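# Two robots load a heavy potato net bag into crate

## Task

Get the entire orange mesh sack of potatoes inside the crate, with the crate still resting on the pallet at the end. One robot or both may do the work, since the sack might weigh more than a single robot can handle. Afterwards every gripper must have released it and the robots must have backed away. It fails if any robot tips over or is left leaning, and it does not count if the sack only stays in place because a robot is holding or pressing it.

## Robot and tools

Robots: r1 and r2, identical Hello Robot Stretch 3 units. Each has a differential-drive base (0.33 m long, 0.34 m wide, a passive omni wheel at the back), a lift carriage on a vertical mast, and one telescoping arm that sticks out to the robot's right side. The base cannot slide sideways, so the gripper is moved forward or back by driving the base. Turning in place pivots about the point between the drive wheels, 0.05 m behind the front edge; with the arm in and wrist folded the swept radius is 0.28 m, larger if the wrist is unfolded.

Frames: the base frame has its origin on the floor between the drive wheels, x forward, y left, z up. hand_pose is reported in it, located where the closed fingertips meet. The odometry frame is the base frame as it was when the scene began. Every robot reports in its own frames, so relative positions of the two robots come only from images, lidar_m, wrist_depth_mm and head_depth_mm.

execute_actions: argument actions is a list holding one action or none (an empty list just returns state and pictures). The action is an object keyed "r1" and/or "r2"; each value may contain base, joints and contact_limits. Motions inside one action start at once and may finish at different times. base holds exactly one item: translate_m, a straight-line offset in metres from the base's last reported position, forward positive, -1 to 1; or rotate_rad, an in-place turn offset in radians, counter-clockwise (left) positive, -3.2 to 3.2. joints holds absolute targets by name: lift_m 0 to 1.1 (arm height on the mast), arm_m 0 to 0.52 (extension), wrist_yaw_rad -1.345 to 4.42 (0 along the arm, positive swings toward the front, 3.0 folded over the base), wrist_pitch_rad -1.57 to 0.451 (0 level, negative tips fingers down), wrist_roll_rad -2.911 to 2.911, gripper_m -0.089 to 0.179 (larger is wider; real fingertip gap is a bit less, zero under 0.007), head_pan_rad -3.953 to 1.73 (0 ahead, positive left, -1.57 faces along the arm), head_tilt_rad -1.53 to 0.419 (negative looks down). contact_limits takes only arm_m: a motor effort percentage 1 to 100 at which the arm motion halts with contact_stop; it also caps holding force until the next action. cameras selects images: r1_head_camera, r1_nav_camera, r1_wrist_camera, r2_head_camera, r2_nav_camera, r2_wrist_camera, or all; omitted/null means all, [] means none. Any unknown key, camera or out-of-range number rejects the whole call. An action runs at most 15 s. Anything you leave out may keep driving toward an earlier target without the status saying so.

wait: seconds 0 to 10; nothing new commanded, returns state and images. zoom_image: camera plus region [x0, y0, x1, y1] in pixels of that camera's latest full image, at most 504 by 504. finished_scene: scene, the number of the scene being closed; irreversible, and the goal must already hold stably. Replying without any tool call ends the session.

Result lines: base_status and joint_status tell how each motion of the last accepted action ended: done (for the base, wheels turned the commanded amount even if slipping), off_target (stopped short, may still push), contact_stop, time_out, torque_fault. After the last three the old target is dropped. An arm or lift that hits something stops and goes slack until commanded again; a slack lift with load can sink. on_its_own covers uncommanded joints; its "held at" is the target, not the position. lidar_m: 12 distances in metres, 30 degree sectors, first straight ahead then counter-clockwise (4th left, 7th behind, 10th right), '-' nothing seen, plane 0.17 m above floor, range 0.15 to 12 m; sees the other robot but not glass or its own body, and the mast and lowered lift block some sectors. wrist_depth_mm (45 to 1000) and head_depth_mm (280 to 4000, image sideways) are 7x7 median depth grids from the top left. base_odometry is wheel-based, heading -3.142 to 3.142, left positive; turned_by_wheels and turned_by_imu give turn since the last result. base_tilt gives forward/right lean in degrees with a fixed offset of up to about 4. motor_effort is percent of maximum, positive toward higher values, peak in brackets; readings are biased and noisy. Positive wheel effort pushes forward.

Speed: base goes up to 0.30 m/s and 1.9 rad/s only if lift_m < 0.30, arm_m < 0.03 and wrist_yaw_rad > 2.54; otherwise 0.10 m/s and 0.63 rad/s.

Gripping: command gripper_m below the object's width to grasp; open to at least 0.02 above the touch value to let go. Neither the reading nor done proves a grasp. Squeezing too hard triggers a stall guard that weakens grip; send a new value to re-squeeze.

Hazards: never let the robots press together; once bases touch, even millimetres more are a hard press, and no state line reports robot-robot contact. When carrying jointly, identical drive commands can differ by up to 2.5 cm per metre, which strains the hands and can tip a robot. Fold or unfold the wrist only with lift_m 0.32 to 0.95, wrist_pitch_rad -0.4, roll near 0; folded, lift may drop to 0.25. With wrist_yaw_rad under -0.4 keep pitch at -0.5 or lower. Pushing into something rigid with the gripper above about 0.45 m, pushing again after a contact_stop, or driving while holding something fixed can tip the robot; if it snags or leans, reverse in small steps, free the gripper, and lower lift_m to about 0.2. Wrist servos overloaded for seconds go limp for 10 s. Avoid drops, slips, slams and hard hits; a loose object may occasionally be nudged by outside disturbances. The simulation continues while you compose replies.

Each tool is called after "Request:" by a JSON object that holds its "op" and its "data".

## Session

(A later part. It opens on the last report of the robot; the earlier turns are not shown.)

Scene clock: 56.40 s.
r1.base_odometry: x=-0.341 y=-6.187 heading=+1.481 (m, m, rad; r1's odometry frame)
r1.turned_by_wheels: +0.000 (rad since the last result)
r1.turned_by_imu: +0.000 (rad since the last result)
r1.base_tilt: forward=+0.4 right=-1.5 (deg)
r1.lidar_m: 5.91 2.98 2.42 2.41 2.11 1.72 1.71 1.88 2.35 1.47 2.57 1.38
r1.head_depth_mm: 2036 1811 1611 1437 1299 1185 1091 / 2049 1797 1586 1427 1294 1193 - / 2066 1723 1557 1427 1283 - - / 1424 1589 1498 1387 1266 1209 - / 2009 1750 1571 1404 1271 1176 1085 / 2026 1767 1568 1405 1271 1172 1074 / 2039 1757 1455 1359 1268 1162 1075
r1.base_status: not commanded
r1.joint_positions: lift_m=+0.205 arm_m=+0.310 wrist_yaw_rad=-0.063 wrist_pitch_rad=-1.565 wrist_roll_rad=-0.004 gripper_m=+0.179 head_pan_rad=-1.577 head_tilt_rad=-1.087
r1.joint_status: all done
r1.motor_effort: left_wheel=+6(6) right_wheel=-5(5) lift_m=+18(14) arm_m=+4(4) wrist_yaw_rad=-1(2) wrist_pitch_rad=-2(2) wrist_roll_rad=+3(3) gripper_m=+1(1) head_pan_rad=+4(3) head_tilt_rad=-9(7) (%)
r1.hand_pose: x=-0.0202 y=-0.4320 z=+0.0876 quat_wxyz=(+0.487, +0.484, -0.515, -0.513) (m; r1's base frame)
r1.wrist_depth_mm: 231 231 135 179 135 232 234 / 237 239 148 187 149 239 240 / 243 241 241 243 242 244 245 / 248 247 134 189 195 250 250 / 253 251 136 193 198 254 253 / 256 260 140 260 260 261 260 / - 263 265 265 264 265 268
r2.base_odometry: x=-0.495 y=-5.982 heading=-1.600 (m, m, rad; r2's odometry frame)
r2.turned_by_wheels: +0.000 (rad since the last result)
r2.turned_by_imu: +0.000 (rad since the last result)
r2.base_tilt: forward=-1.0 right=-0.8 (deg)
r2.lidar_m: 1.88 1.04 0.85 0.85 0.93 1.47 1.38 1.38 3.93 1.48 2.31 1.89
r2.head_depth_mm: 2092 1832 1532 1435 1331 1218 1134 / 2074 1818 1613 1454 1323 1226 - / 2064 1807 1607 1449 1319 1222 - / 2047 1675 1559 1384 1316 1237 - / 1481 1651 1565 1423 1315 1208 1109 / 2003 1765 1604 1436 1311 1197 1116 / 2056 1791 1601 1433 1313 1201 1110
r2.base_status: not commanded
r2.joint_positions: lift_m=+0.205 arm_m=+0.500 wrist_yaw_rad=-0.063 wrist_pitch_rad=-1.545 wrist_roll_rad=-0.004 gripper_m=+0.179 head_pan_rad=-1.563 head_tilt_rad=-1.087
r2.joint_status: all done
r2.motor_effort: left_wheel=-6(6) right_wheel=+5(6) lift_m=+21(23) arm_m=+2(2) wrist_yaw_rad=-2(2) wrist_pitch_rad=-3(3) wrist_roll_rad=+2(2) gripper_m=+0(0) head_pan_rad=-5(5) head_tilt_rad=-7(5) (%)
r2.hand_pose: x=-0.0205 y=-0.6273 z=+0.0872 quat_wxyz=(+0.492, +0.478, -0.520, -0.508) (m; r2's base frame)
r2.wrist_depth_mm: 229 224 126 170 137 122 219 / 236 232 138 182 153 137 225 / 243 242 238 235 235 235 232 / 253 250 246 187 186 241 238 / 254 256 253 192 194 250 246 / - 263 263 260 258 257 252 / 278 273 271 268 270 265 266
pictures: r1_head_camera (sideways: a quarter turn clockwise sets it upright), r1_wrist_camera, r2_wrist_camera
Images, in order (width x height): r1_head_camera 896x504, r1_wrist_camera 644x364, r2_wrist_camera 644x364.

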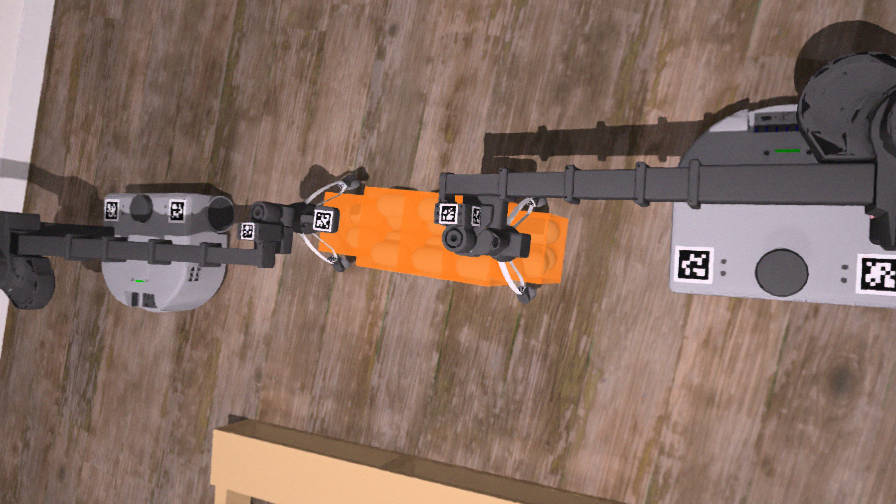

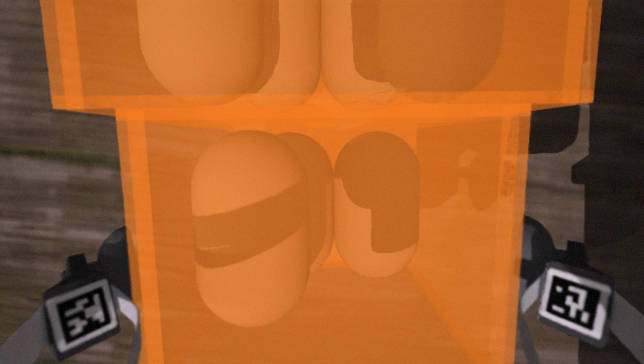

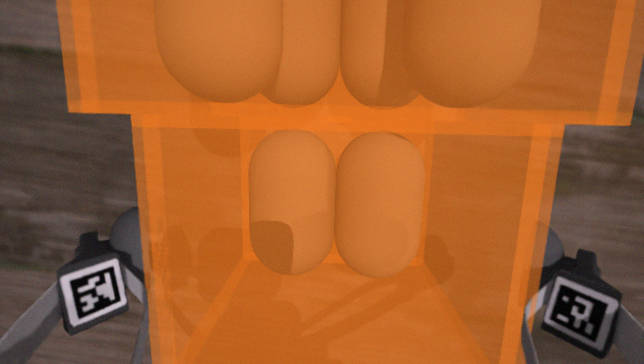

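Request:
{"op": "execute_actions", "data": {"actions": [{"r1":{"joints":{"lift_m":0.175}},"r2":{"joints":{"lift_m":0.175}}}], "cameras": ["r1_wrist_camera","r2_wrist_camera","r1_head_camera"]}}

Scene clock: 57.67 s.
r1.base_odometry: x=-0.341 y=-6.187 heading=+1.481 (m, m, rad; r1's odometry frame)
r1.turned_by_wheels: +0.000 (rad since the last result)
r1.turned_by_imu: +0.000 (rad since the last result)
r1.base_tilt: forward=+0.3 right=-1.6 (deg)
r1.lidar_m: 5.88 2.98 2.43 2.41 2.12 1.72 1.71 1.88 2.35 1.47 2.57 1.38
r1.head_depth_mm: 2039 1813 1603 1423 1304 1181 1090 / 2067 1792 1585 1419 1295 1193 - / 2053 1725 1560 1427 1288 - - / 1449 1605 1503 1376 1265 1205 - / 1998 1732 1569 1418 1282 1171 1073 / 2019 1761 1569 1411 1274 1169 1075 / 2015 1750 1447 1362 1269 1164 1069
r1.base_status: not commanded
r1.joint_positions: lift_m=+0.196 arm_m=+0.310 wrist_yaw_rad=-0.063 wrist_pitch_rad=-1.572 wrist_roll_rad=-0.004 gripper_m=+0.179 head_pan_rad=-1.577 head_tilt_rad=-1.087
r1.joint_status: lift_m contact_stop (moved -0.009 of -0.030)
r1.on_its_own: lift_m is slack since a contact_stop, until your next command for it (your +0.175 is given up)
r1.motor_effort: left_wheel=+6(6) right_wheel=-7(7) lift_m=+21(15) arm_m=+3(5) wrist_yaw_rad=-2(2) wrist_pitch_rad=+1(2) wrist_roll_rad=+3(3) gripper_m=-1(1) head_pan_rad=+3(4) head_tilt_rad=-7(8) (%)
r1.hand_pose: x=-0.0201 y=-0.4304 z=+0.0786 quat_wxyz=(+0.485, +0.485, -0.514, -0.515) (m; r1's base frame)
r1.wrist_depth_mm: 222 125 128 171 129 126 228 / 229 228 144 180 148 230 231 / 234 234 233 231 236 236 235 / 236 240 125 182 182 241 240 / 243 243 127 185 186 247 245 / 247 252 130 248 250 250 251 / - 255 256 257 258 255 261
r2.base_odometry: x=-0.495 y=-5.982 heading=-1.601 (m, m, rad; r2's odometry frame)
r2.turned_by_wheels: +0.000 (rad since the last result)
r2.turned_by_imu: +0.000 (rad since the last result)
r2.base_tilt: forward=-1.1 right=-0.8 (deg)
r2.lidar_m: 1.88 1.04 0.85 0.85 0.93 1.47 1.38 1.39 3.93 1.48 2.32 1.89
r2.head_depth_mm: 2094 1817 1541 1448 1334 1219 1141 / 2071 1836 1626 1451 1326 1225 - / 2063 1828 1624 1458 1317 1230 - / 2059 1685 1560 1388 1323 1227 - / 1482 1666 1581 1417 1314 1207 1117 / 1986 1767 1611 1443 1312 1196 1113 / 2040 1784 1594 1434 1307 1203 1109
r2.base_status: not commanded
r2.joint_positions: lift_m=+0.200 arm_m=+0.500 wrist_yaw_rad=-0.063 wrist_pitch_rad=-1.550 wrist_roll_rad=-0.004 gripper_m=+0.179 head_pan_rad=-1.563 head_tilt_rad=-1.087
r2.joint_status: lift_m contact_stop (moved -0.005 of -0.030)
r2.on_its_own: lift_m is slack since a contact_stop, until your next command for it (your +0.175 is given up)
r2.motor_effort: left_wheel=-12(14) right_wheel=+13(16) lift_m=+25(27) arm_m=+2(2) wrist_yaw_rad=-2(2) wrist_pitch_rad=+0(2) wrist_roll_rad=+2(2) gripper_m=+0(1) head_pan_rad=-5(5) head_tilt_rad=-6(6) (%)
r2.hand_pose: x=-0.0204 y=-0.6259 z=+0.0819 quat_wxyz=(+0.490, +0.480, -0.519, -0.510) (m; r2's base frame)
r2.wrist_depth_mm: 224 221 121 167 132 117 214 / 229 228 136 178 164 130 222 / 237 237 233 230 231 232 227 / 245 243 240 182 181 237 235 / 252 251 248 188 188 242 242 / - 260 260 255 255 254 249 / 271 271 266 263 263 263 261
pictures: r1_head_camera (sideways: a quarter turn clockwise sets it upright), r1_wrist_camera, r2_wrist_camera
Images, in order (width x height): r1_head_camera 896x504, r1_wrist_camera 644x364, r2_wrist_camera 644x364.

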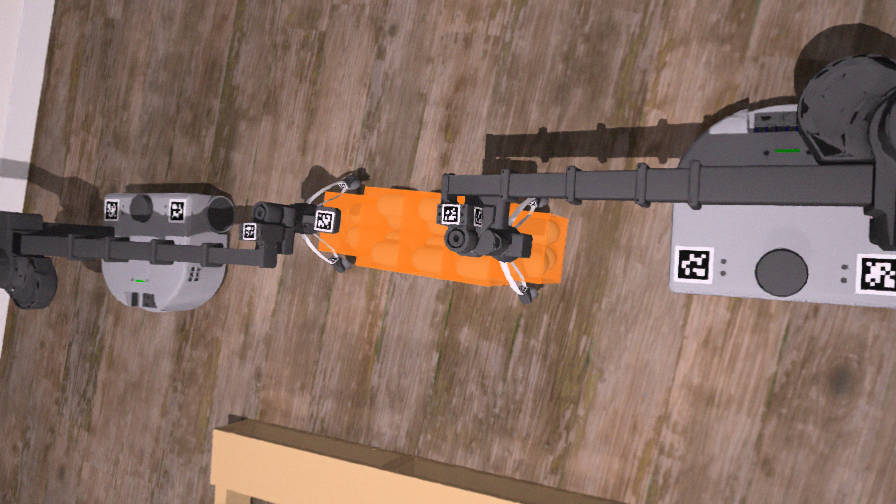

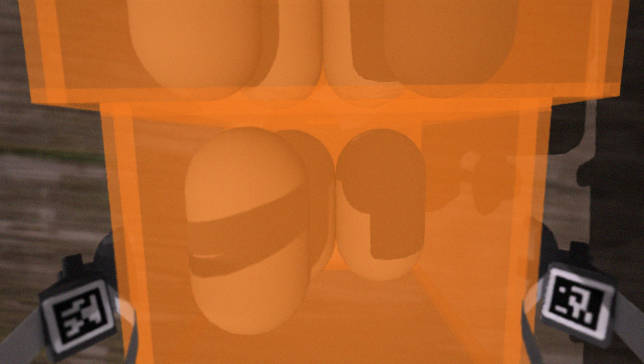

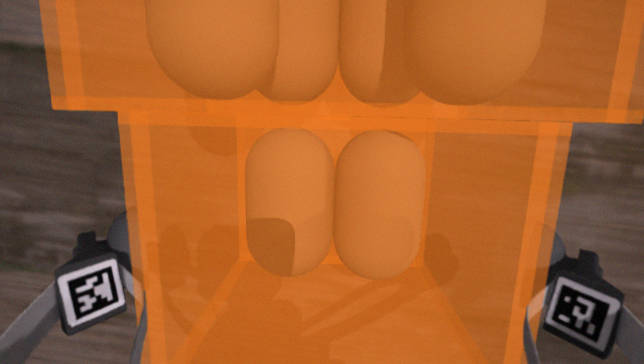

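Request:
{"op": "zoom_image", "data": {"camera": "r1_head_camera", "region": [280, 150, 420, 290]}}

Region (280, 150, 420, 290) of r1_head_camera's 896x504 image, scaled by 3.600, with more detail than that image has.

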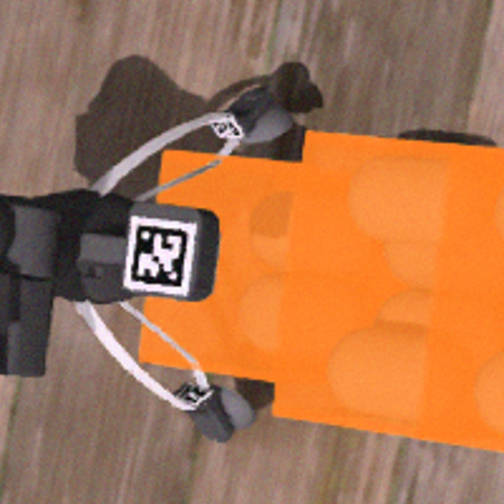

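Request:
{"op": "execute_actions", "data": {"actions": [{"r1":{"joints":{"lift_m":0.206}},"r2":{"base":{"translate_m":-0.003},"joints":{"lift_m":0.208}}}], "cameras": []}}

Request:
{"op": "execute_actions", "data": {"actions": [{"r1":{"joints":{"gripper_m":0.10}},"r2":{"joints":{"gripper_m":0.10}}}], "cameras": ["r1_wrist_camera","r2_wrist_camera","r1_head_camera"]}}

Scene clock: 59.73 s.
r1.base_odometry: x=-0.341 y=-6.187 heading=+1.481 (m, m, rad; r1's odometry frame)
r1.turned_by_wheels: +0.000 (rad since the last result)
r1.turned_by_imu: +0.000 (rad since the last result)
r1.base_tilt: forward=+0.5 right=-1.6 (deg)
r1.lidar_m: 5.91 2.99 2.43 2.41 2.12 1.72 1.71 1.88 2.35 1.47 2.57 1.38
r1.head_depth_mm: 2032 1801 1584 1430 1294 1183 1092 / 2059 1789 1595 1425 1294 1186 - / 2056 1722 1558 1425 1284 - - / 1434 1585 1495 1388 1268 1212 - / 1986 1723 1572 1403 1276 1173 1075 / 2026 1758 1568 1406 1274 1169 1071 / 2017 1759 1453 1368 1270 1164 1075
r1.base_status: not commanded
r1.joint_positions: lift_m=+0.206 arm_m=+0.310 wrist_yaw_rad=-0.063 wrist_pitch_rad=-1.571 wrist_roll_rad=-0.004 gripper_m=+0.179 head_pan_rad=-1.577 head_tilt_rad=-1.087
r1.joint_status: all done
r1.motor_effort: left_wheel=+5(6) right_wheel=-5(7) lift_m=+27(28) arm_m=+4(3) wrist_yaw_rad=-1(2) wrist_pitch_rad=+0(1) wrist_roll_rad=+3(3) gripper_m=+0(1) head_pan_rad=+3(3) head_tilt_rad=-8(7) (%)
r1.hand_pose: x=-0.0201 y=-0.4306 z=+0.0882 quat_wxyz=(+0.485, +0.485, -0.514, -0.515) (m; r1's base frame)
r1.wrist_depth_mm: 231 228 134 178 135 233 234 / 237 236 150 188 151 239 239 / 242 242 243 241 244 245 246 / 247 249 134 189 194 249 250 / 251 250 137 194 198 255 256 / 258 260 140 257 260 259 259 / - 267 264 267 266 266 271
r2.base_odometry: x=-0.495 y=-5.979 heading=-1.601 (m, m, rad; r2's odometry frame)
r2.turned_by_wheels: +0.000 (rad since the last result)
r2.turned_by_imu: +0.000 (rad since the last result)
r2.base_tilt: forward=-1.1 right=-0.8 (deg)
r2.lidar_m: 1.88 1.04 0.85 0.85 0.93 1.47 1.38 1.38 3.93 1.47 2.33 1.89
r2.head_depth_mm: 2090 1830 1539 1440 1329 1217 1140 / 2100 1826 1621 1463 1325 1228 - / 2082 1815 1621 1451 1316 1226 - / 2069 1683 1550 1388 1317 1231 - / 1590 1656 1572 1421 1306 1207 1111 / 2008 1754 1603 1444 1317 1204 1114 / 2061 1782 1601 1441 1311 1198 1112
r2.base_status: done
r2.joint_positions: lift_m=+0.208 arm_m=+0.500 wrist_yaw_rad=-0.063 wrist_pitch_rad=-1.550 wrist_roll_rad=-0.004 gripper_m=+0.179 head_pan_rad=-1.563 head_tilt_rad=-1.087
r2.joint_status: all done
r2.motor_effort: left_wheel=-5(16) right_wheel=+4(10) lift_m=+30(30) arm_m=+2(2) wrist_yaw_rad=-2(1) wrist_pitch_rad=+0(0) wrist_roll_rad=+2(2) gripper_m=+0(0) head_pan_rad=-5(6) head_tilt_rad=-7(5) (%)
r2.hand_pose: x=-0.0204 y=-0.6259 z=+0.0898 quat_wxyz=(+0.490, +0.480, -0.519, -0.510) (m; r2's base frame)
r2.wrist_depth_mm: 228 228 128 174 134 125 222 / 239 235 142 183 145 146 228 / 244 242 238 238 235 235 234 / 252 250 249 189 193 244 243 / 259 259 256 195 208 251 248 / - 267 266 264 261 259 257 / 281 279 275 274 270 268 270
pictures: none
No camera images: the call's "cameras" was empty. Leave "cameras" out to get every camera's image.

Scene clock: 61.00 s.
r1.base_odometry: x=-0.341 y=-6.187 heading=+1.481 (m, m, rad; r1's odometry frame)
r1.turned_by_wheels: +0.000 (rad since the last result)
r1.turned_by_imu: +0.000 (rad since the last result)
r1.base_tilt: forward=+0.3 right=-1.6 (deg)
r1.lidar_m: 5.91 2.97 2.43 2.41 2.12 1.72 1.71 1.88 2.35 1.47 2.58 1.38
r1.head_depth_mm: 2021 1810 1602 1428 1297 1180 1092 / 2046 1809 1587 1427 1289 1187 - / 2056 1726 1553 1425 1289 - - / 1430 1591 1502 1385 1271 1211 - / 2005 1722 1567 1403 1285 1164 1078 / 2041 1771 1567 1400 1276 1163 1072 / 2030 1758 1454 1356 1268 1167 1072
r1.base_status: not commanded
r1.joint_positions: lift_m=+0.206 arm_m=+0.310 wrist_yaw_rad=-0.063 wrist_pitch_rad=-1.574 wrist_roll_rad=-0.004 gripper_m=+0.101 head_pan_rad=-1.577 head_tilt_rad=-1.087
r1.joint_status: all done
r1.motor_effort: left_wheel=+5(5) right_wheel=-6(5) lift_m=+16(27) arm_m=+3(3) wrist_yaw_rad=-1(1) wrist_pitch_rad=+2(2) wrist_roll_rad=+3(2) gripper_m=-21(100) head_pan_rad=+3(4) head_tilt_rad=-8(8) (%)
r1.hand_pose: x=-0.0201 y=-0.4298 z=+0.0889 quat_wxyz=(+0.484, +0.486, -0.513, -0.516) (m; r1's base frame)
r1.wrist_depth_mm: 235 233 136 181 137 236 237 / 239 239 150 190 153 241 242 / 243 244 243 245 244 245 248 / 249 251 136 192 196 252 252 / 255 254 138 196 202 257 259 / 259 - 143 261 261 262 265 / - 269 267 268 269 271 269
r2.base_odometry: x=-0.495 y=-5.979 heading=-1.601 (m, m, rad; r2's odometry frame)
r2.turned_by_wheels: +0.000 (rad since the last result)
r2.turned_by_imu: +0.000 (rad since the last result)
r2.base_tilt: forward=-1.1 right=-1.0 (deg)
r2.lidar_m: 1.88 1.04 0.85 0.85 0.93 1.47 1.38 1.38 3.92 1.47 2.31 1.90
r2.head_depth_mm: 2098 1830 1539 1448 1328 1219 1137 / 2069 1834 1614 1456 1319 1223 - / 2073 1820 1618 1448 1333 1224 - / 2040 1689 1559 1376 1321 1227 - / 1584 1667 1580 1426 1309 1206 1114 / 2018 1757 1609 1446 1309 1206 1112 / 2045 1808 1597 1438 1308 1200 1116
r2.base_status: not commanded
r2.joint_positions: lift_m=+0.209 arm_m=+0.500 wrist_yaw_rad=-0.063 wrist_pitch_rad=-1.551 wrist_roll_rad=-0.004 gripper_m=+0.101 head_pan_rad=-1.563 head_tilt_rad=-1.087
r2.joint_status: all done
r2.motor_effort: left_wheel=-4(5) right_wheel=+2(4) lift_m=+15(30) arm_m=+2(2) wrist_yaw_rad=-2(2) wrist_pitch_rad=+0(0) wrist_roll_rad=+2(2) gripper_m=-24(98) head_pan_rad=-5(4) head_tilt_rad=-6(6) (%)
r2.hand_pose: x=-0.0204 y=-0.6258 z=+0.0906 quat_wxyz=(+0.490, +0.480, -0.519, -0.510) (m; r2's base frame)
r2.wrist_depth_mm: 233 232 131 176 138 127 224 / 239 241 143 184 147 146 230 / 250 247 245 241 241 237 237 / 256 255 251 192 195 245 243 / 263 261 259 198 208 253 252 / 272 - 271 266 264 263 258 / 282 283 276 276 276 270 269
pictures: r1_head_camera (sideways: a quarter turn clockwise sets it upright), r1_wrist_camera, r2_wrist_camera
Images, in order (width x height): r1_head_camera 896x504, r1_wrist_camera 644x364, r2_wrist_camera 644x364.

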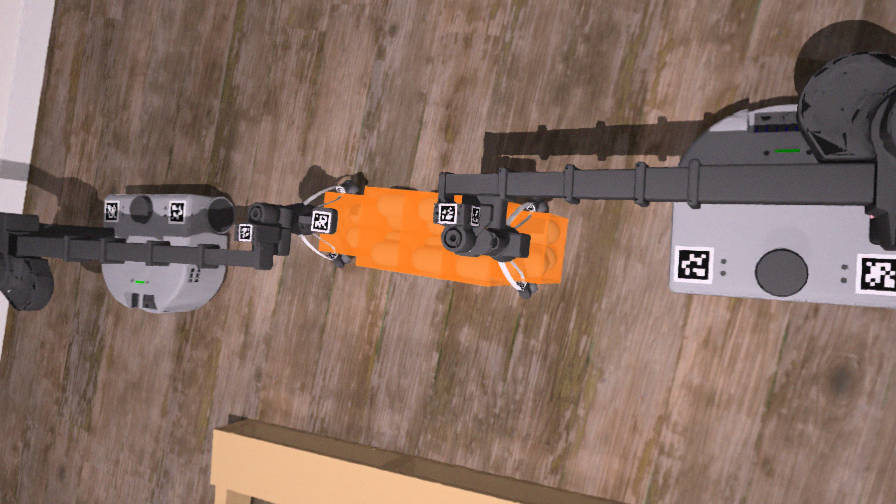

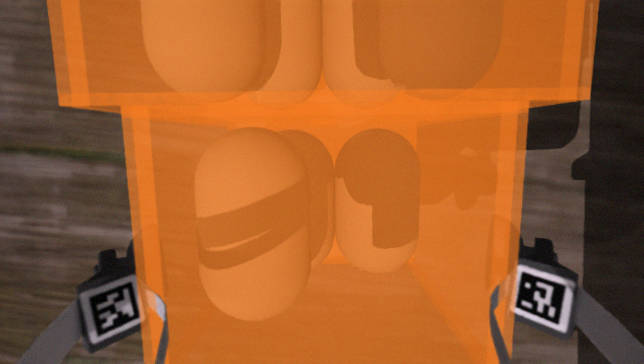

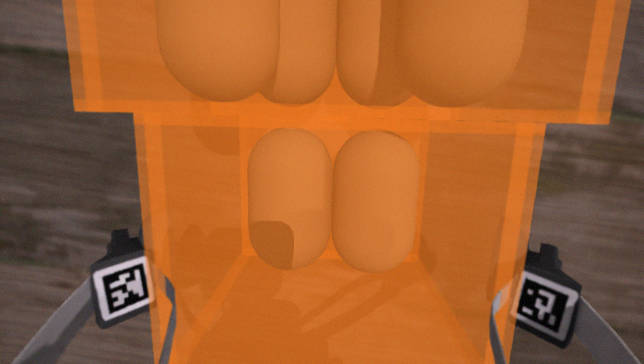

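Request:
{"op": "execute_actions", "data": {"actions": [{"r1":{"joints":{"lift_m":0.226}},"r2":{"joints":{"lift_m":0.228}}}], "cameras": ["r1_wrist_camera","r2_wrist_camera","r1_head_camera"]}}

Scene clock: 62.03 s.
r1.base_odometry: x=-0.341 y=-6.187 heading=+1.481 (m, m, rad; r1's odometry frame)
r1.turned_by_wheels: +0.000 (rad since the last result)
r1.turned_by_imu: +0.000 (rad since the last result)
r1.base_tilt: forward=+0.5 right=-1.5 (deg)
r1.lidar_m: 5.86 2.98 2.42 2.41 2.12 1.72 1.71 1.87 2.35 1.47 2.58 1.38
r1.head_depth_mm: 2034 1802 1594 1431 1294 1180 1098 / 2062 1794 1587 1426 1295 1191 - / 2041 1727 1557 1432 1284 - - / 1433 1592 1524 1376 1258 1210 - / 1995 1719 1570 1407 1273 1174 1073 / 2015 1762 1567 1392 1272 1164 1073 / 2002 1758 1451 1361 1277 1161 1070
r1.base_status: not commanded
r1.joint_positions: lift_m=+0.225 arm_m=+0.310 wrist_yaw_rad=-0.063 wrist_pitch_rad=-1.545 wrist_roll_rad=-0.004 gripper_m=+0.101 head_pan_rad=-1.577 head_tilt_rad=-1.087
r1.joint_status: all done
r1.motor_effort: left_wheel=+5(5) right_wheel=-5(5) lift_m=+32(29) arm_m=+3(3) wrist_yaw_rad=-1(1) wrist_pitch_rad=-8(9) wrist_roll_rad=+3(3) gripper_m=-19(21) head_pan_rad=+3(3) head_tilt_rad=-8(8) (%)
r1.hand_pose: x=-0.0205 y=-0.4373 z=+0.1074 quat_wxyz=(+0.492, +0.478, -0.520, -0.509) (m; r1's base frame)
r1.wrist_depth_mm: 252 254 152 199 152 255 258 / 258 260 159 203 160 261 262 / 263 261 263 265 262 267 269 / 266 268 151 208 269 269 268 / 275 272 149 203 215 275 274 / 274 - 150 220 282 - 279 / 279 284 281 284 285 285 289
r2.base_odometry: x=-0.495 y=-5.979 heading=-1.601 (m, m, rad; r2's odometry frame)
r2.turned_by_wheels: +0.000 (rad since the last result)
r2.turned_by_imu: +0.000 (rad since the last result)
r2.base_tilt: forward=-1.0 right=-0.8 (deg)
r2.lidar_m: 1.88 1.04 0.85 0.85 0.93 1.47 1.38 1.39 3.92 1.47 2.31 1.90
r2.head_depth_mm: 2085 1828 1539 1441 1324 1217 1139 / 2099 1821 1629 1451 1321 1228 - / 2071 1803 1604 1458 1334 1240 - / 2055 1674 1563 1387 1315 1237 - / 1647 1669 1576 1418 1316 1212 1112 / 2054 1762 1603 1443 1312 1207 1114 / 2035 1792 1601 1442 1308 1201 1114
r2.base_status: not commanded
r2.joint_positions: lift_m=+0.228 arm_m=+0.500 wrist_yaw_rad=-0.063 wrist_pitch_rad=-1.529 wrist_roll_rad=-0.004 gripper_m=+0.105 head_pan_rad=-1.563 head_tilt_rad=-1.087
r2.joint_status: all done
r2.on_its_own: gripper_m is held at +0.106, not at your +0.100, by its stall guard, which is still easing
r2.motor_effort: left_wheel=-4(4) right_wheel=+2(2) lift_m=+35(36) arm_m=+1(2) wrist_yaw_rad=-2(3) wrist_pitch_rad=-12(12) wrist_roll_rad=+2(2) gripper_m=-3(24) head_pan_rad=-5(5) head_tilt_rad=-6(6) (%)
r2.hand_pose: x=-0.0208 y=-0.6313 z=+0.1092 quat_wxyz=(+0.496, +0.474, -0.524, -0.505) (m; r2's base frame)
r2.wrist_depth_mm: 250 249 144 190 149 150 241 / 258 256 152 199 157 246 249 / 265 263 262 262 258 255 255 / 273 270 269 202 214 262 263 / 280 279 278 203 269 269 268 / 289 - 286 287 281 - 274 / 299 295 294 291 291 289 286
pictures: r1_head_camera (sideways: a quarter turn clockwise sets it upright), r1_wrist_camera, r2_wrist_camera
Images, in order (width x height): r1_head_camera 896x504, r1_wrist_camera 644x364, r2_wrist_camera 644x364.

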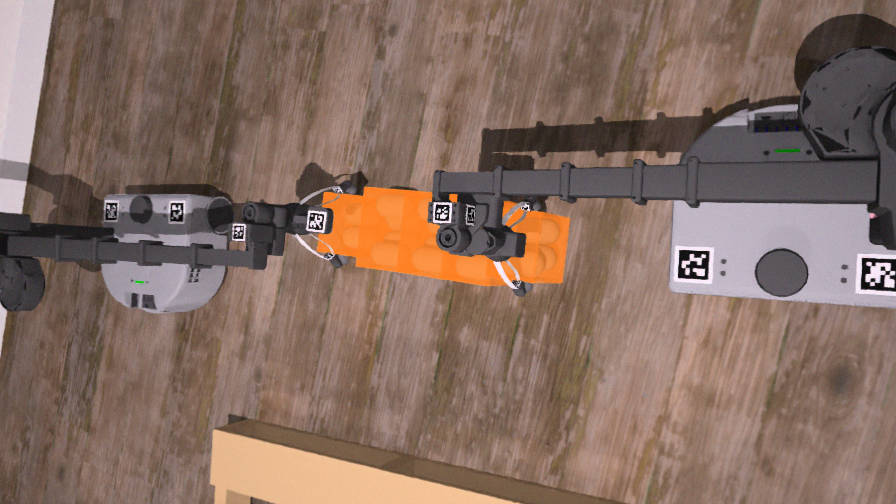

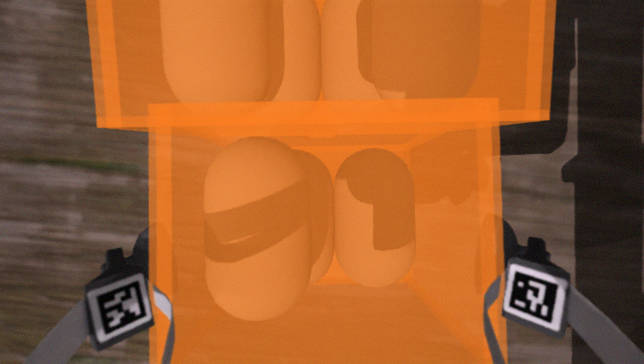

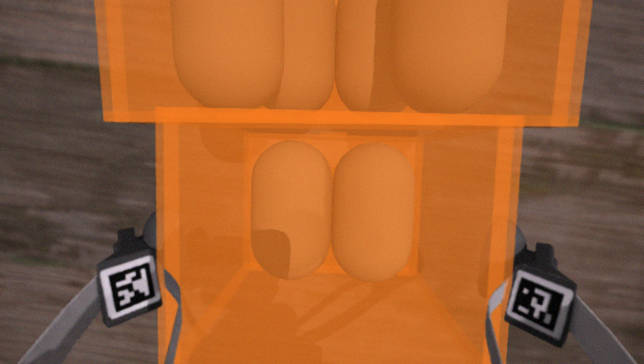

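Request:
{"op": "execute_actions", "data": {"actions": [], "cameras": ["r1_head_camera","r2_head_camera"]}}

Request:
{"op": "zoom_image", "data": {"camera": "r1_head_camera", "region": [280, 150, 420, 290]}}

Request:
{"op": "zoom_image", "data": {"camera": "r2_head_camera", "region": [200, 200, 350, 350]}}

Scene clock: 62.33 s.
r1.base_odometry: x=-0.341 y=-6.187 heading=+1.481 (m, m, rad; r1's odometry frame)
r1.turned_by_wheels: +0.000 (rad since the last result)
r1.turned_by_imu: +0.000 (rad since the last result)
r1.base_tilt: forward=+0.4 right=-1.6 (deg)
r1.lidar_m: 5.91 2.98 2.42 2.41 2.12 1.72 1.71 1.87 2.36 1.47 2.58 1.38
r1.head_depth_mm: 2050 1811 1589 1432 1299 1183 1101 / 2057 1792 1593 1425 1296 1195 - / 2067 1725 1557 1422 1281 - - / 1427 1598 1522 1379 1262 1214 - / 2004 1718 1577 1409 1278 1167 1076 / 2033 1763 1564 1411 1272 1162 1078 / 2007 1763 1455 1363 1266 1164 1072
r1.base_status: not commanded
r1.joint_positions: lift_m=+0.225 arm_m=+0.310 wrist_yaw_rad=-0.063 wrist_pitch_rad=-1.545 wrist_roll_rad=-0.004 gripper_m=+0.101 head_pan_rad=-1.577 head_tilt_rad=-1.087
r1.joint_status: all done
r1.motor_effort: left_wheel=+5(5) right_wheel=-5(5) lift_m=+32(29) arm_m=+3(3) wrist_yaw_rad=-1(1) wrist_pitch_rad=-8(9) wrist_roll_rad=+3(3) gripper_m=-19(21) head_pan_rad=+3(3) head_tilt_rad=-7(8) (%)
r1.hand_pose: x=-0.0205 y=-0.4373 z=+0.1074 quat_wxyz=(+0.492, +0.478, -0.520, -0.509) (m; r1's base frame)
r1.wrist_depth_mm: 254 251 152 200 153 255 259 / 259 258 158 205 160 260 260 / 262 262 262 265 264 266 265 / 267 267 151 207 267 269 271 / 270 272 149 204 214 274 274 / 278 - 150 220 278 - 283 / 280 283 283 286 286 286 284
r2.base_odometry: x=-0.495 y=-5.979 heading=-1.601 (m, m, rad; r2's odometry frame)
r2.turned_by_wheels: +0.000 (rad since the last result)
r2.turned_by_imu: +0.000 (rad since the last result)
r2.base_tilt: forward=-1.0 right=-0.7 (deg)
r2.lidar_m: 1.88 1.04 0.85 0.84 0.93 1.47 1.38 1.39 3.93 1.48 2.32 1.90
r2.head_depth_mm: 2073 1815 1543 1440 1332 1221 1134 / 2077 1805 1613 1457 1319 1217 - / 2070 1799 1621 1460 1329 1234 - / 2043 1664 1551 1399 1315 1231 - / 1659 1657 1584 1424 1322 1210 1111 / 2062 1771 1592 1441 1311 1200 1116 / 2030 1782 1593 1433 1315 1195 1106
r2.base_status: not commanded
r2.joint_positions: lift_m=+0.228 arm_m=+0.500 wrist_yaw_rad=-0.063 wrist_pitch_rad=-1.529 wrist_roll_rad=-0.004 gripper_m=+0.107 head_pan_rad=-1.563 head_tilt_rad=-1.087
r2.joint_status: all done
r2.on_its_own: gripper_m is held at +0.106, not at your +0.100, by its stall guard, which is not easing now
r2.motor_effort: left_wheel=-4(4) right_wheel=+3(2) lift_m=+36(36) arm_m=+1(2) wrist_yaw_rad=-2(3) wrist_pitch_rad=-12(12) wrist_roll_rad=+2(2) gripper_m=-19(24) head_pan_rad=-5(5) head_tilt_rad=-7(6) (%)
r2.hand_pose: x=-0.0208 y=-0.6313 z=+0.1092 quat_wxyz=(+0.496, +0.474, -0.524, -0.505) (m; r2's base frame)
r2.wrist_depth_mm: 251 248 145 191 149 151 240 / 258 258 152 199 157 248 246 / 264 263 260 258 256 257 254 / 272 270 267 203 215 263 260 / 280 277 275 205 270 270 269 / 289 - 287 283 279 - 275 / 296 297 292 291 292 288 284
pictures: r1_head_camera (sideways: a quarter turn clockwise sets it upright), r2_head_camera (sideways: a quarter turn clockwise sets it upright)
Images, in order (width x height): r1_head_camera 896x504, r2_head_camera 896x504.

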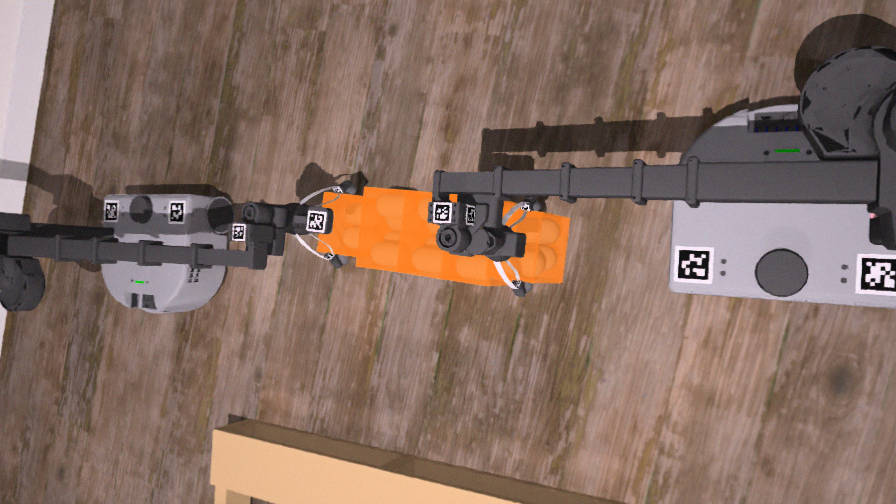

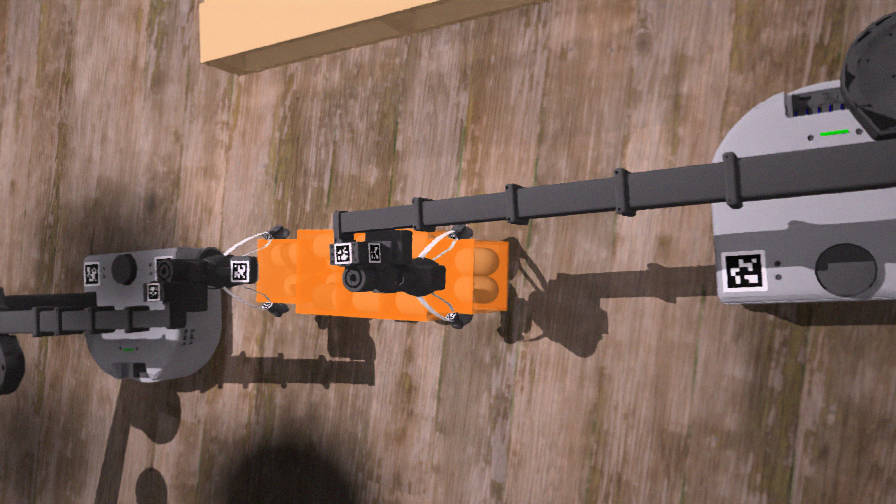

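Region (280, 150, 420, 290) of r1_head_camera's 896x504 image, scaled by 3.600, with more detail than that image has.

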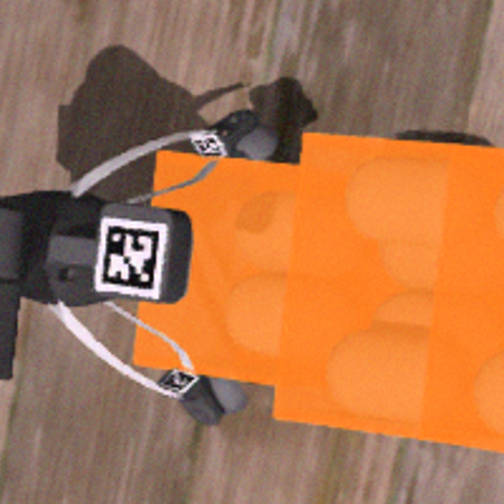

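Region (200, 200, 350, 350) of r2_head_camera's 896x504 image, scaled by 3.360, with more detail than that image has.

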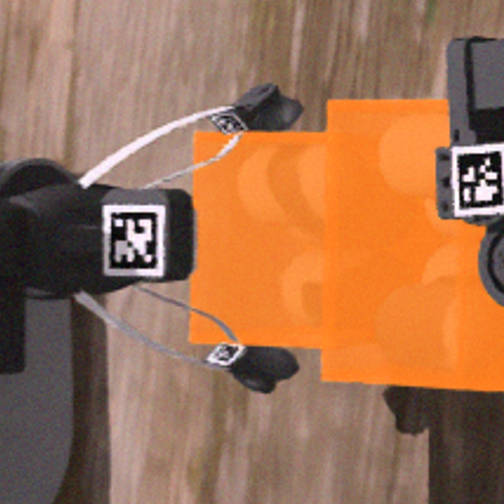

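Request:
{"op": "execute_actions", "data": {"actions": [{"r1":{"joints":{"lift_m":0.25,"arm_m":0.322}},"r2":{"joints":{"lift_m":0.252,"arm_m":0.512}}}], "cameras": ["r1_wrist_camera","r2_wrist_camera","r1_head_camera"]}}

Scene clock: 63.40 s.
r1.base_odometry: x=-0.341 y=-6.187 heading=+1.481 (m, m, rad; r1's odometry frame)
r1.turned_by_wheels: +0.000 (rad since the last result)
r1.turned_by_imu: +0.000 (rad since the last result)
r1.base_tilt: forward=+0.3 right=-1.5 (deg)
r1.lidar_m: 5.91 2.98 2.43 2.41 2.12 1.72 1.71 1.87 2.36 0.86 2.56 1.39
r1.head_depth_mm: 2032 1789 1593 1425 1296 1185 1095 / 2049 1794 1589 1423 1292 1190 - / 2057 1738 1565 1421 1294 - - / 1488 1582 1526 1401 1254 1208 - / 1981 1730 1572 1405 1275 1163 1078 / 2027 1766 1565 1402 1277 1165 1071 / 2009 1754 1447 1358 1271 1169 1074
r1.base_status: not commanded
r1.joint_positions: lift_m=+0.249 arm_m=+0.322 wrist_yaw_rad=-0.063 wrist_pitch_rad=-1.550 wrist_roll_rad=-0.004 gripper_m=+0.101 head_pan_rad=-1.577 head_tilt_rad=-1.087
r1.joint_status: all done
r1.motor_effort: left_wheel=+5(5) right_wheel=-5(5) lift_m=+33(35) arm_m=+4(4) wrist_yaw_rad=-1(1) wrist_pitch_rad=-7(8) wrist_roll_rad=+3(2) gripper_m=-19(19) head_pan_rad=+4(4) head_tilt_rad=-8(7) (%)
r1.hand_pose: x=-0.0204 y=-0.4480 z=+0.1314 quat_wxyz=(+0.490, +0.480, -0.519, -0.510) (m; r1's base frame)
r1.wrist_depth_mm: 275 275 170 222 170 278 280 / 282 281 169 218 171 284 287 / 287 283 190 233 236 289 291 / 291 291 161 214 293 295 293 / 297 297 154 208 218 298 298 / 301 - 150 206 304 - 305 / 309 312 310 312 308 311 314
r2.base_odometry: x=-0.495 y=-5.979 heading=-1.601 (m, m, rad; r2's odometry frame)
r2.turned_by_wheels: +0.000 (rad since the last result)
r2.turned_by_imu: +0.000 (rad since the last result)
r2.base_tilt: forward=-1.1 right=-0.7 (deg)
r2.lidar_m: 1.89 1.04 0.85 0.85 0.93 1.47 1.38 1.38 3.92 1.05 2.32 1.90
r2.head_depth_mm: 2111 1810 1540 1444 1329 1218 1133 / 2076 1823 1618 1456 1324 1225 - / 2069 1813 1614 1453 1331 1246 - / 2055 1666 1610 1378 1320 1228 - / 1663 1649 1546 1429 1315 1208 1116 / 2045 1774 1602 1446 1313 1200 1107 / 2024 1794 1596 1432 1305 1199 1119
r2.base_status: not commanded
r2.joint_positions: lift_m=+0.252 arm_m=+0.512 wrist_yaw_rad=-0.063 wrist_pitch_rad=-1.537 wrist_roll_rad=-0.004 gripper_m=+0.107 head_pan_rad=-1.563 head_tilt_rad=-1.087
r2.joint_status: all done
r2.on_its_own: gripper_m is held at +0.106, not at your +0.100, by its stall guard, which is not easing now
r2.motor_effort: left_wheel=-4(4) right_wheel=+3(3) lift_m=+36(38) arm_m=+2(1) wrist_yaw_rad=-2(1) wrist_pitch_rad=-7(12) wrist_roll_rad=+2(2) gripper_m=-19(20) head_pan_rad=-5(4) head_tilt_rad=-6(6) (%)
r2.hand_pose: x=-0.0207 y=-0.6412 z=+0.1334 quat_wxyz=(+0.494, +0.476, -0.522, -0.507) (m; r2's base frame)
r2.wrist_depth_mm: 272 271 160 207 161 261 261 / 281 278 163 208 163 270 268 / 289 289 286 279 281 279 279 / 296 295 292 212 287 288 284 / 305 304 300 206 293 295 295 / 314 - 312 216 308 308 302 / 328 325 322 322 316 315 314
pictures: r1_head_camera (sideways: a quarter turn clockwise sets it upright), r1_wrist_camera, r2_wrist_camera
Images, in order (width x height): r1_head_camera 896x504, r1_wrist_camera 644x364, r2_wrist_camera 644x364.

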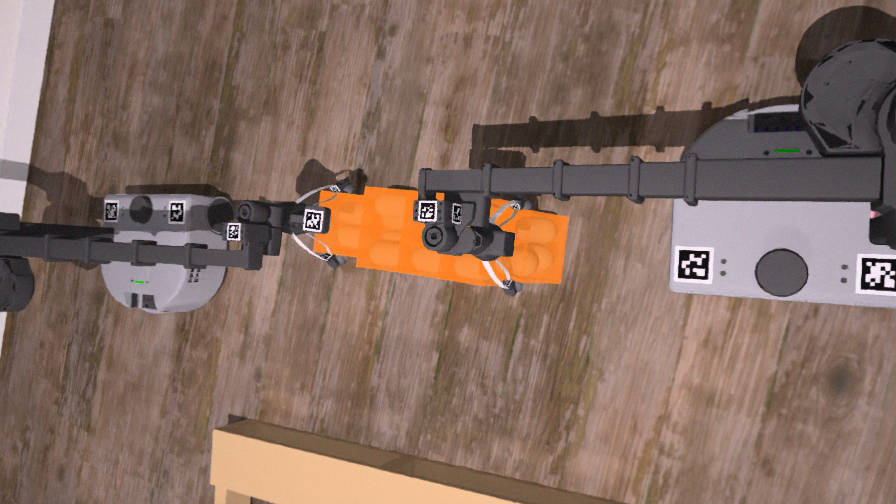

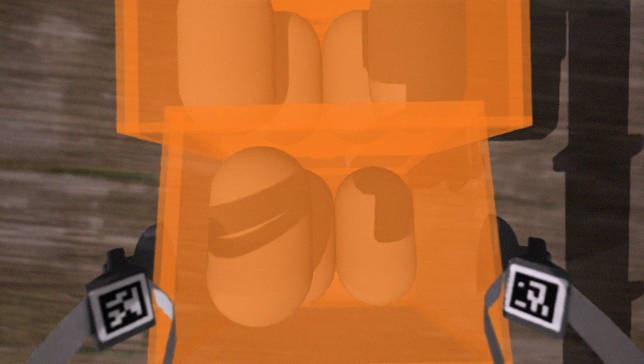

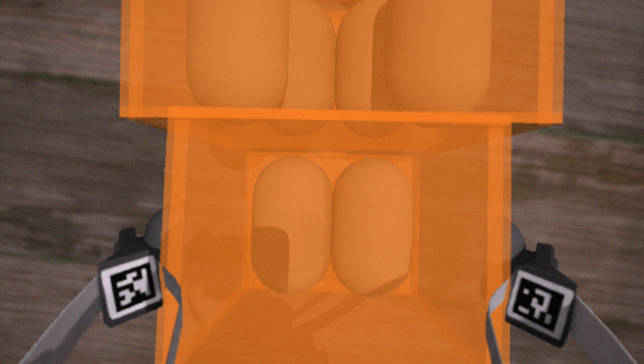

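Request:
{"op": "execute_actions", "data": {"actions": [{"r1":{"joints":{"lift_m":0.28,"arm_m":0.334}},"r2":{"joints":{"lift_m":0.282,"arm_m":0.52}}}], "cameras": ["r1_wrist_camera","r2_wrist_camera","r1_head_camera"]}}

Scene clock: 64.57 s.
r1.base_odometry: x=-0.341 y=-6.187 heading=+1.481 (m, m, rad; r1's odometry frame)
r1.turned_by_wheels: +0.000 (rad since the last result)
r1.turned_by_imu: +0.000 (rad since the last result)
r1.base_tilt: forward=+0.3 right=-1.6 (deg)
r1.lidar_m: 5.90 2.98 2.43 2.41 2.11 1.72 1.71 1.87 2.36 0.43 2.57 1.38
r1.head_depth_mm: 2040 1796 1588 1429 1300 1178 1103 / 2049 1788 1584 1432 1291 1188 - / 2054 1730 1558 1424 1286 - - / 1685 1587 1549 1344 1248 1215 - / 2030 1720 1569 1418 1283 1171 1074 / 2015 1773 1562 1404 1268 1164 1071 / 2020 1761 1453 1362 1275 1159 1074
r1.base_status: not commanded
r1.joint_positions: lift_m=+0.279 arm_m=+0.334 wrist_yaw_rad=-0.063 wrist_pitch_rad=-1.552 wrist_roll_rad=-0.004 gripper_m=+0.101 head_pan_rad=-1.577 head_tilt_rad=-1.087
r1.joint_status: all done
r1.motor_effort: left_wheel=+5(5) right_wheel=-4(5) lift_m=+34(35) arm_m=+3(5) wrist_yaw_rad=-2(1) wrist_pitch_rad=-6(6) wrist_roll_rad=+2(3) gripper_m=-18(18) head_pan_rad=+4(3) head_tilt_rad=-8(8) (%)
r1.hand_pose: x=-0.0204 y=-0.4596 z=+0.1614 quat_wxyz=(+0.490, +0.480, -0.519, -0.510) (m; r1's base frame)
r1.wrist_depth_mm: 305 304 196 307 195 310 308 / 316 310 187 241 186 313 314 / 315 319 204 236 207 319 318 / 320 321 170 228 323 324 326 / 324 324 158 210 228 332 332 / 330 - 152 205 213 - 337 / 335 340 346 340 344 343 347
r2.base_odometry: x=-0.495 y=-5.979 heading=-1.601 (m, m, rad; r2's odometry frame)
r2.turned_by_wheels: +0.000 (rad since the last result)
r2.turned_by_imu: +0.000 (rad since the last result)
r2.base_tilt: forward=-1.2 right=-0.9 (deg)
r2.lidar_m: 1.88 1.04 0.85 0.84 0.93 1.47 1.38 1.38 3.92 1.02 2.32 1.90
r2.head_depth_mm: 2094 1819 1528 1436 1331 1219 1136 / 2087 1821 1616 1462 1325 1231 - / 2056 1821 1626 1468 1314 - - / 2075 1691 1508 1390 1317 1226 - / 1698 1666 1576 1422 1325 1209 1113 / 2041 1762 1601 1434 1314 1199 1115 / 2037 1781 1592 1440 1312 1199 1112
r2.base_status: not commanded
r2.joint_positions: lift_m=+0.281 arm_m=+0.520 wrist_yaw_rad=-0.063 wrist_pitch_rad=-1.525 wrist_roll_rad=-0.004 gripper_m=+0.107 head_pan_rad=-1.563 head_tilt_rad=-1.087
r2.joint_status: all done
r2.on_its_own: gripper_m is held at +0.106, not at your +0.100, by its stall guard, which is not easing now
r2.motor_effort: left_wheel=-5(5) right_wheel=+3(4) lift_m=+39(38) arm_m=+1(1) wrist_yaw_rad=-2(2) wrist_pitch_rad=-14(15) wrist_roll_rad=+2(2) gripper_m=-19(19) head_pan_rad=-5(5) head_tilt_rad=-5(7) (%)
r2.hand_pose: x=-0.0209 y=-0.6523 z=+0.1630 quat_wxyz=(+0.497, +0.473, -0.525, -0.504) (m; r2's base frame)
r2.wrist_depth_mm: 301 305 183 295 183 290 292 / 309 311 179 230 176 300 297 / 323 318 314 230 220 310 303 / 327 331 326 226 319 319 316 / 334 337 337 208 323 325 324 / 347 - 341 207 334 - 330 / 357 358 354 348 351 349 343
pictures: r1_head_camera (sideways: a quarter turn clockwise sets it upright), r1_wrist_camera, r2_wrist_camera
Images, in order (width x height): r1_head_camera 896x504, r1_wrist_camera 644x364, r2_wrist_camera 644x364.

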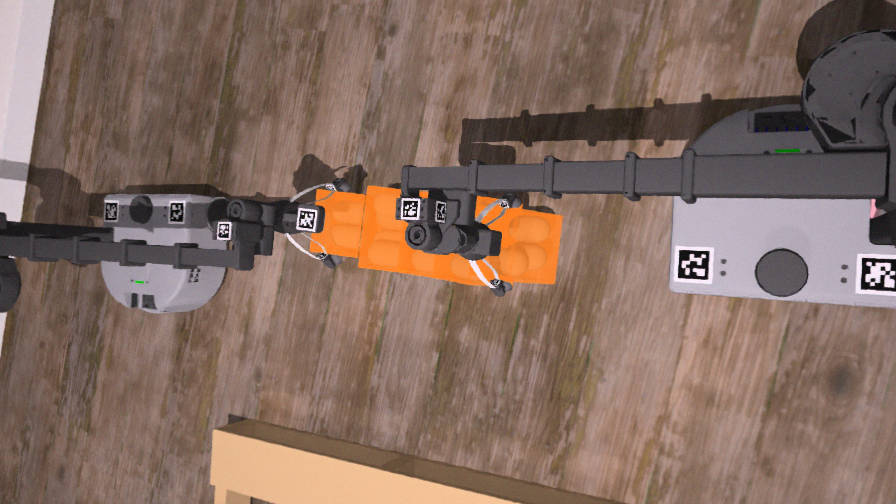

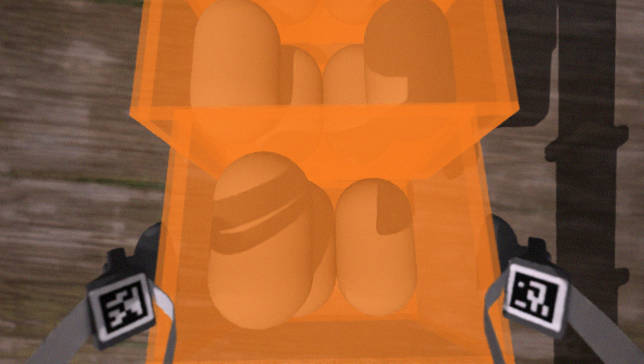

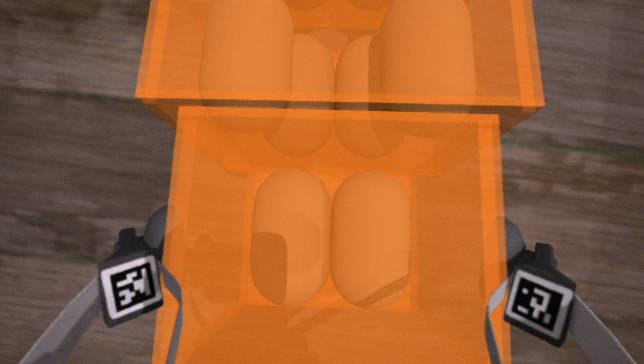

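Request:
{"op": "execute_actions", "data": {"actions": [{"r1":{"joints":{"lift_m":0.32,"arm_m":0.345}},"r2":{"joints":{"lift_m":0.322}}}], "cameras": ["r1_wrist_camera","r2_wrist_camera","r1_head_camera"]}}

Scene clock: 65.80 s.
r1.base_odometry: x=-0.341 y=-6.187 heading=+1.481 (m, m, rad; r1's odometry frame)
r1.turned_by_wheels: +0.000 (rad since the last result)
r1.turned_by_imu: +0.000 (rad since the last result)
r1.base_tilt: forward=+0.4 right=-1.6 (deg)
r1.lidar_m: 5.88 2.98 2.42 2.41 2.12 1.72 1.71 1.87 2.36 0.43 2.56 1.38
r1.head_depth_mm: 2046 1800 1592 1433 1303 1180 1109 / 2063 1796 1584 1427 1291 1188 - / 2057 1727 1561 1393 1289 - - / 1675 1578 1530 1298 1269 1210 - / 2044 1724 1562 1413 1283 1170 1077 / 2023 1762 1566 1405 1271 1171 1073 / 2007 1764 1443 1351 1274 1160 1076
r1.base_status: not commanded
r1.joint_positions: lift_m=+0.319 arm_m=+0.345 wrist_yaw_rad=-0.063 wrist_pitch_rad=-1.534 wrist_roll_rad=-0.004 gripper_m=+0.101 head_pan_rad=-1.577 head_tilt_rad=-1.087
r1.joint_status: all done
r1.motor_effort: left_wheel=+4(4) right_wheel=-4(4) lift_m=+36(37) arm_m=+2(5) wrist_yaw_rad=-1(2) wrist_pitch_rad=-12(13) wrist_roll_rad=+3(3) gripper_m=-18(18) head_pan_rad=+4(4) head_tilt_rad=-7(8) (%)
r1.hand_pose: x=-0.0207 y=-0.4752 z=+0.2009 quat_wxyz=(+0.494, +0.475, -0.523, -0.506) (m; r1's base frame)
r1.wrist_depth_mm: 346 347 233 278 234 348 349 / 352 354 209 261 206 359 351 / 356 360 206 247 208 360 365 / 364 364 365 256 365 364 369 / 369 369 167 217 369 369 368 / 370 - 155 206 216 - 379 / 382 378 385 379 388 387 385
r2.base_odometry: x=-0.495 y=-5.979 heading=-1.601 (m, m, rad; r2's odometry frame)
r2.turned_by_wheels: +0.000 (rad since the last result)
r2.turned_by_imu: +0.000 (rad since the last result)
r2.base_tilt: forward=-1.1 right=-0.9 (deg)
r2.lidar_m: 1.88 1.04 0.85 0.85 0.93 1.47 1.38 1.38 3.92 0.59 2.32 1.90
r2.head_depth_mm: 2084 1828 1541 1436 1327 1212 1135 / 2102 1815 1623 1456 1323 1216 - / 2074 1814 1615 1460 1330 - - / 2084 1697 1419 1370 1325 1234 - / 1619 1640 1564 1419 1314 1210 1110 / 2041 1757 1608 1437 1312 1205 1114 / 2040 1787 1570 1437 1307 1207 1112
r2.base_status: not commanded
r2.joint_positions: lift_m=+0.321 arm_m=+0.520 wrist_yaw_rad=-0.063 wrist_pitch_rad=-1.515 wrist_roll_rad=-0.004 gripper_m=+0.107 head_pan_rad=-1.563 head_tilt_rad=-1.087
r2.joint_status: all done
r2.on_its_own: gripper_m is held at +0.106, not at your +0.100, by its stall guard, which is not easing now
r2.motor_effort: left_wheel=-5(5) right_wheel=+4(4) lift_m=+41(42) arm_m=+0(1) wrist_yaw_rad=-2(2) wrist_pitch_rad=-20(22) wrist_roll_rad=+2(2) gripper_m=-19(18) head_pan_rad=-5(5) head_tilt_rad=-6(5) (%)
r2.hand_pose: x=-0.0210 y=-0.6549 z=+0.2028 quat_wxyz=(+0.499, +0.471, -0.527, -0.501) (m; r2's base frame)
r2.wrist_depth_mm: 343 341 206 274 204 331 329 / 349 351 192 245 190 342 340 / 356 356 249 238 200 352 348 / 371 368 366 358 359 359 354 / 383 370 373 215 366 366 367 / 394 - 383 207 374 - 372 / 406 395 395 392 390 389 385
pictures: r1_head_camera (sideways: a quarter turn clockwise sets it upright), r1_wrist_camera, r2_wrist_camera
Images, in order (width x height): r1_head_camera 896x504, r1_wrist_camera 644x364, r2_wrist_camera 644x364.

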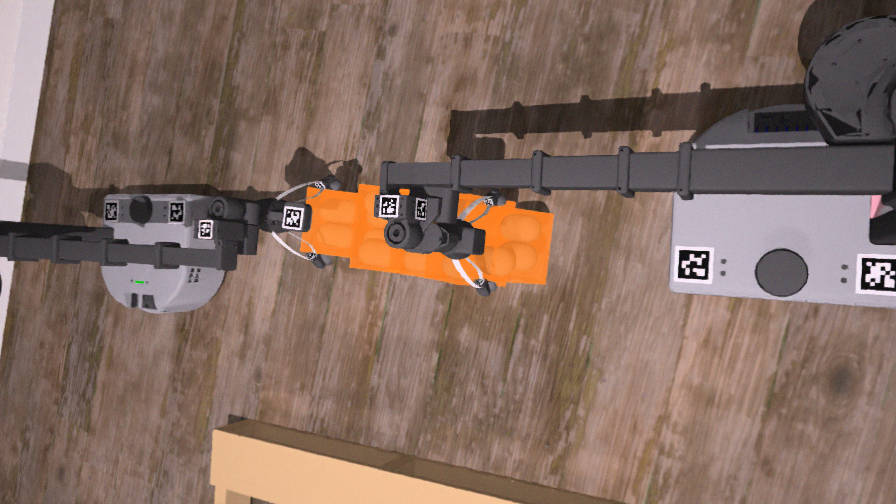

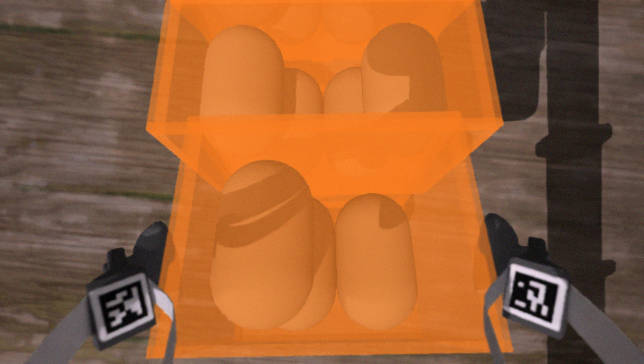

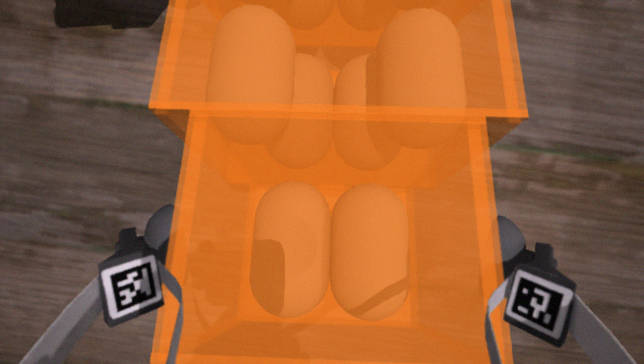

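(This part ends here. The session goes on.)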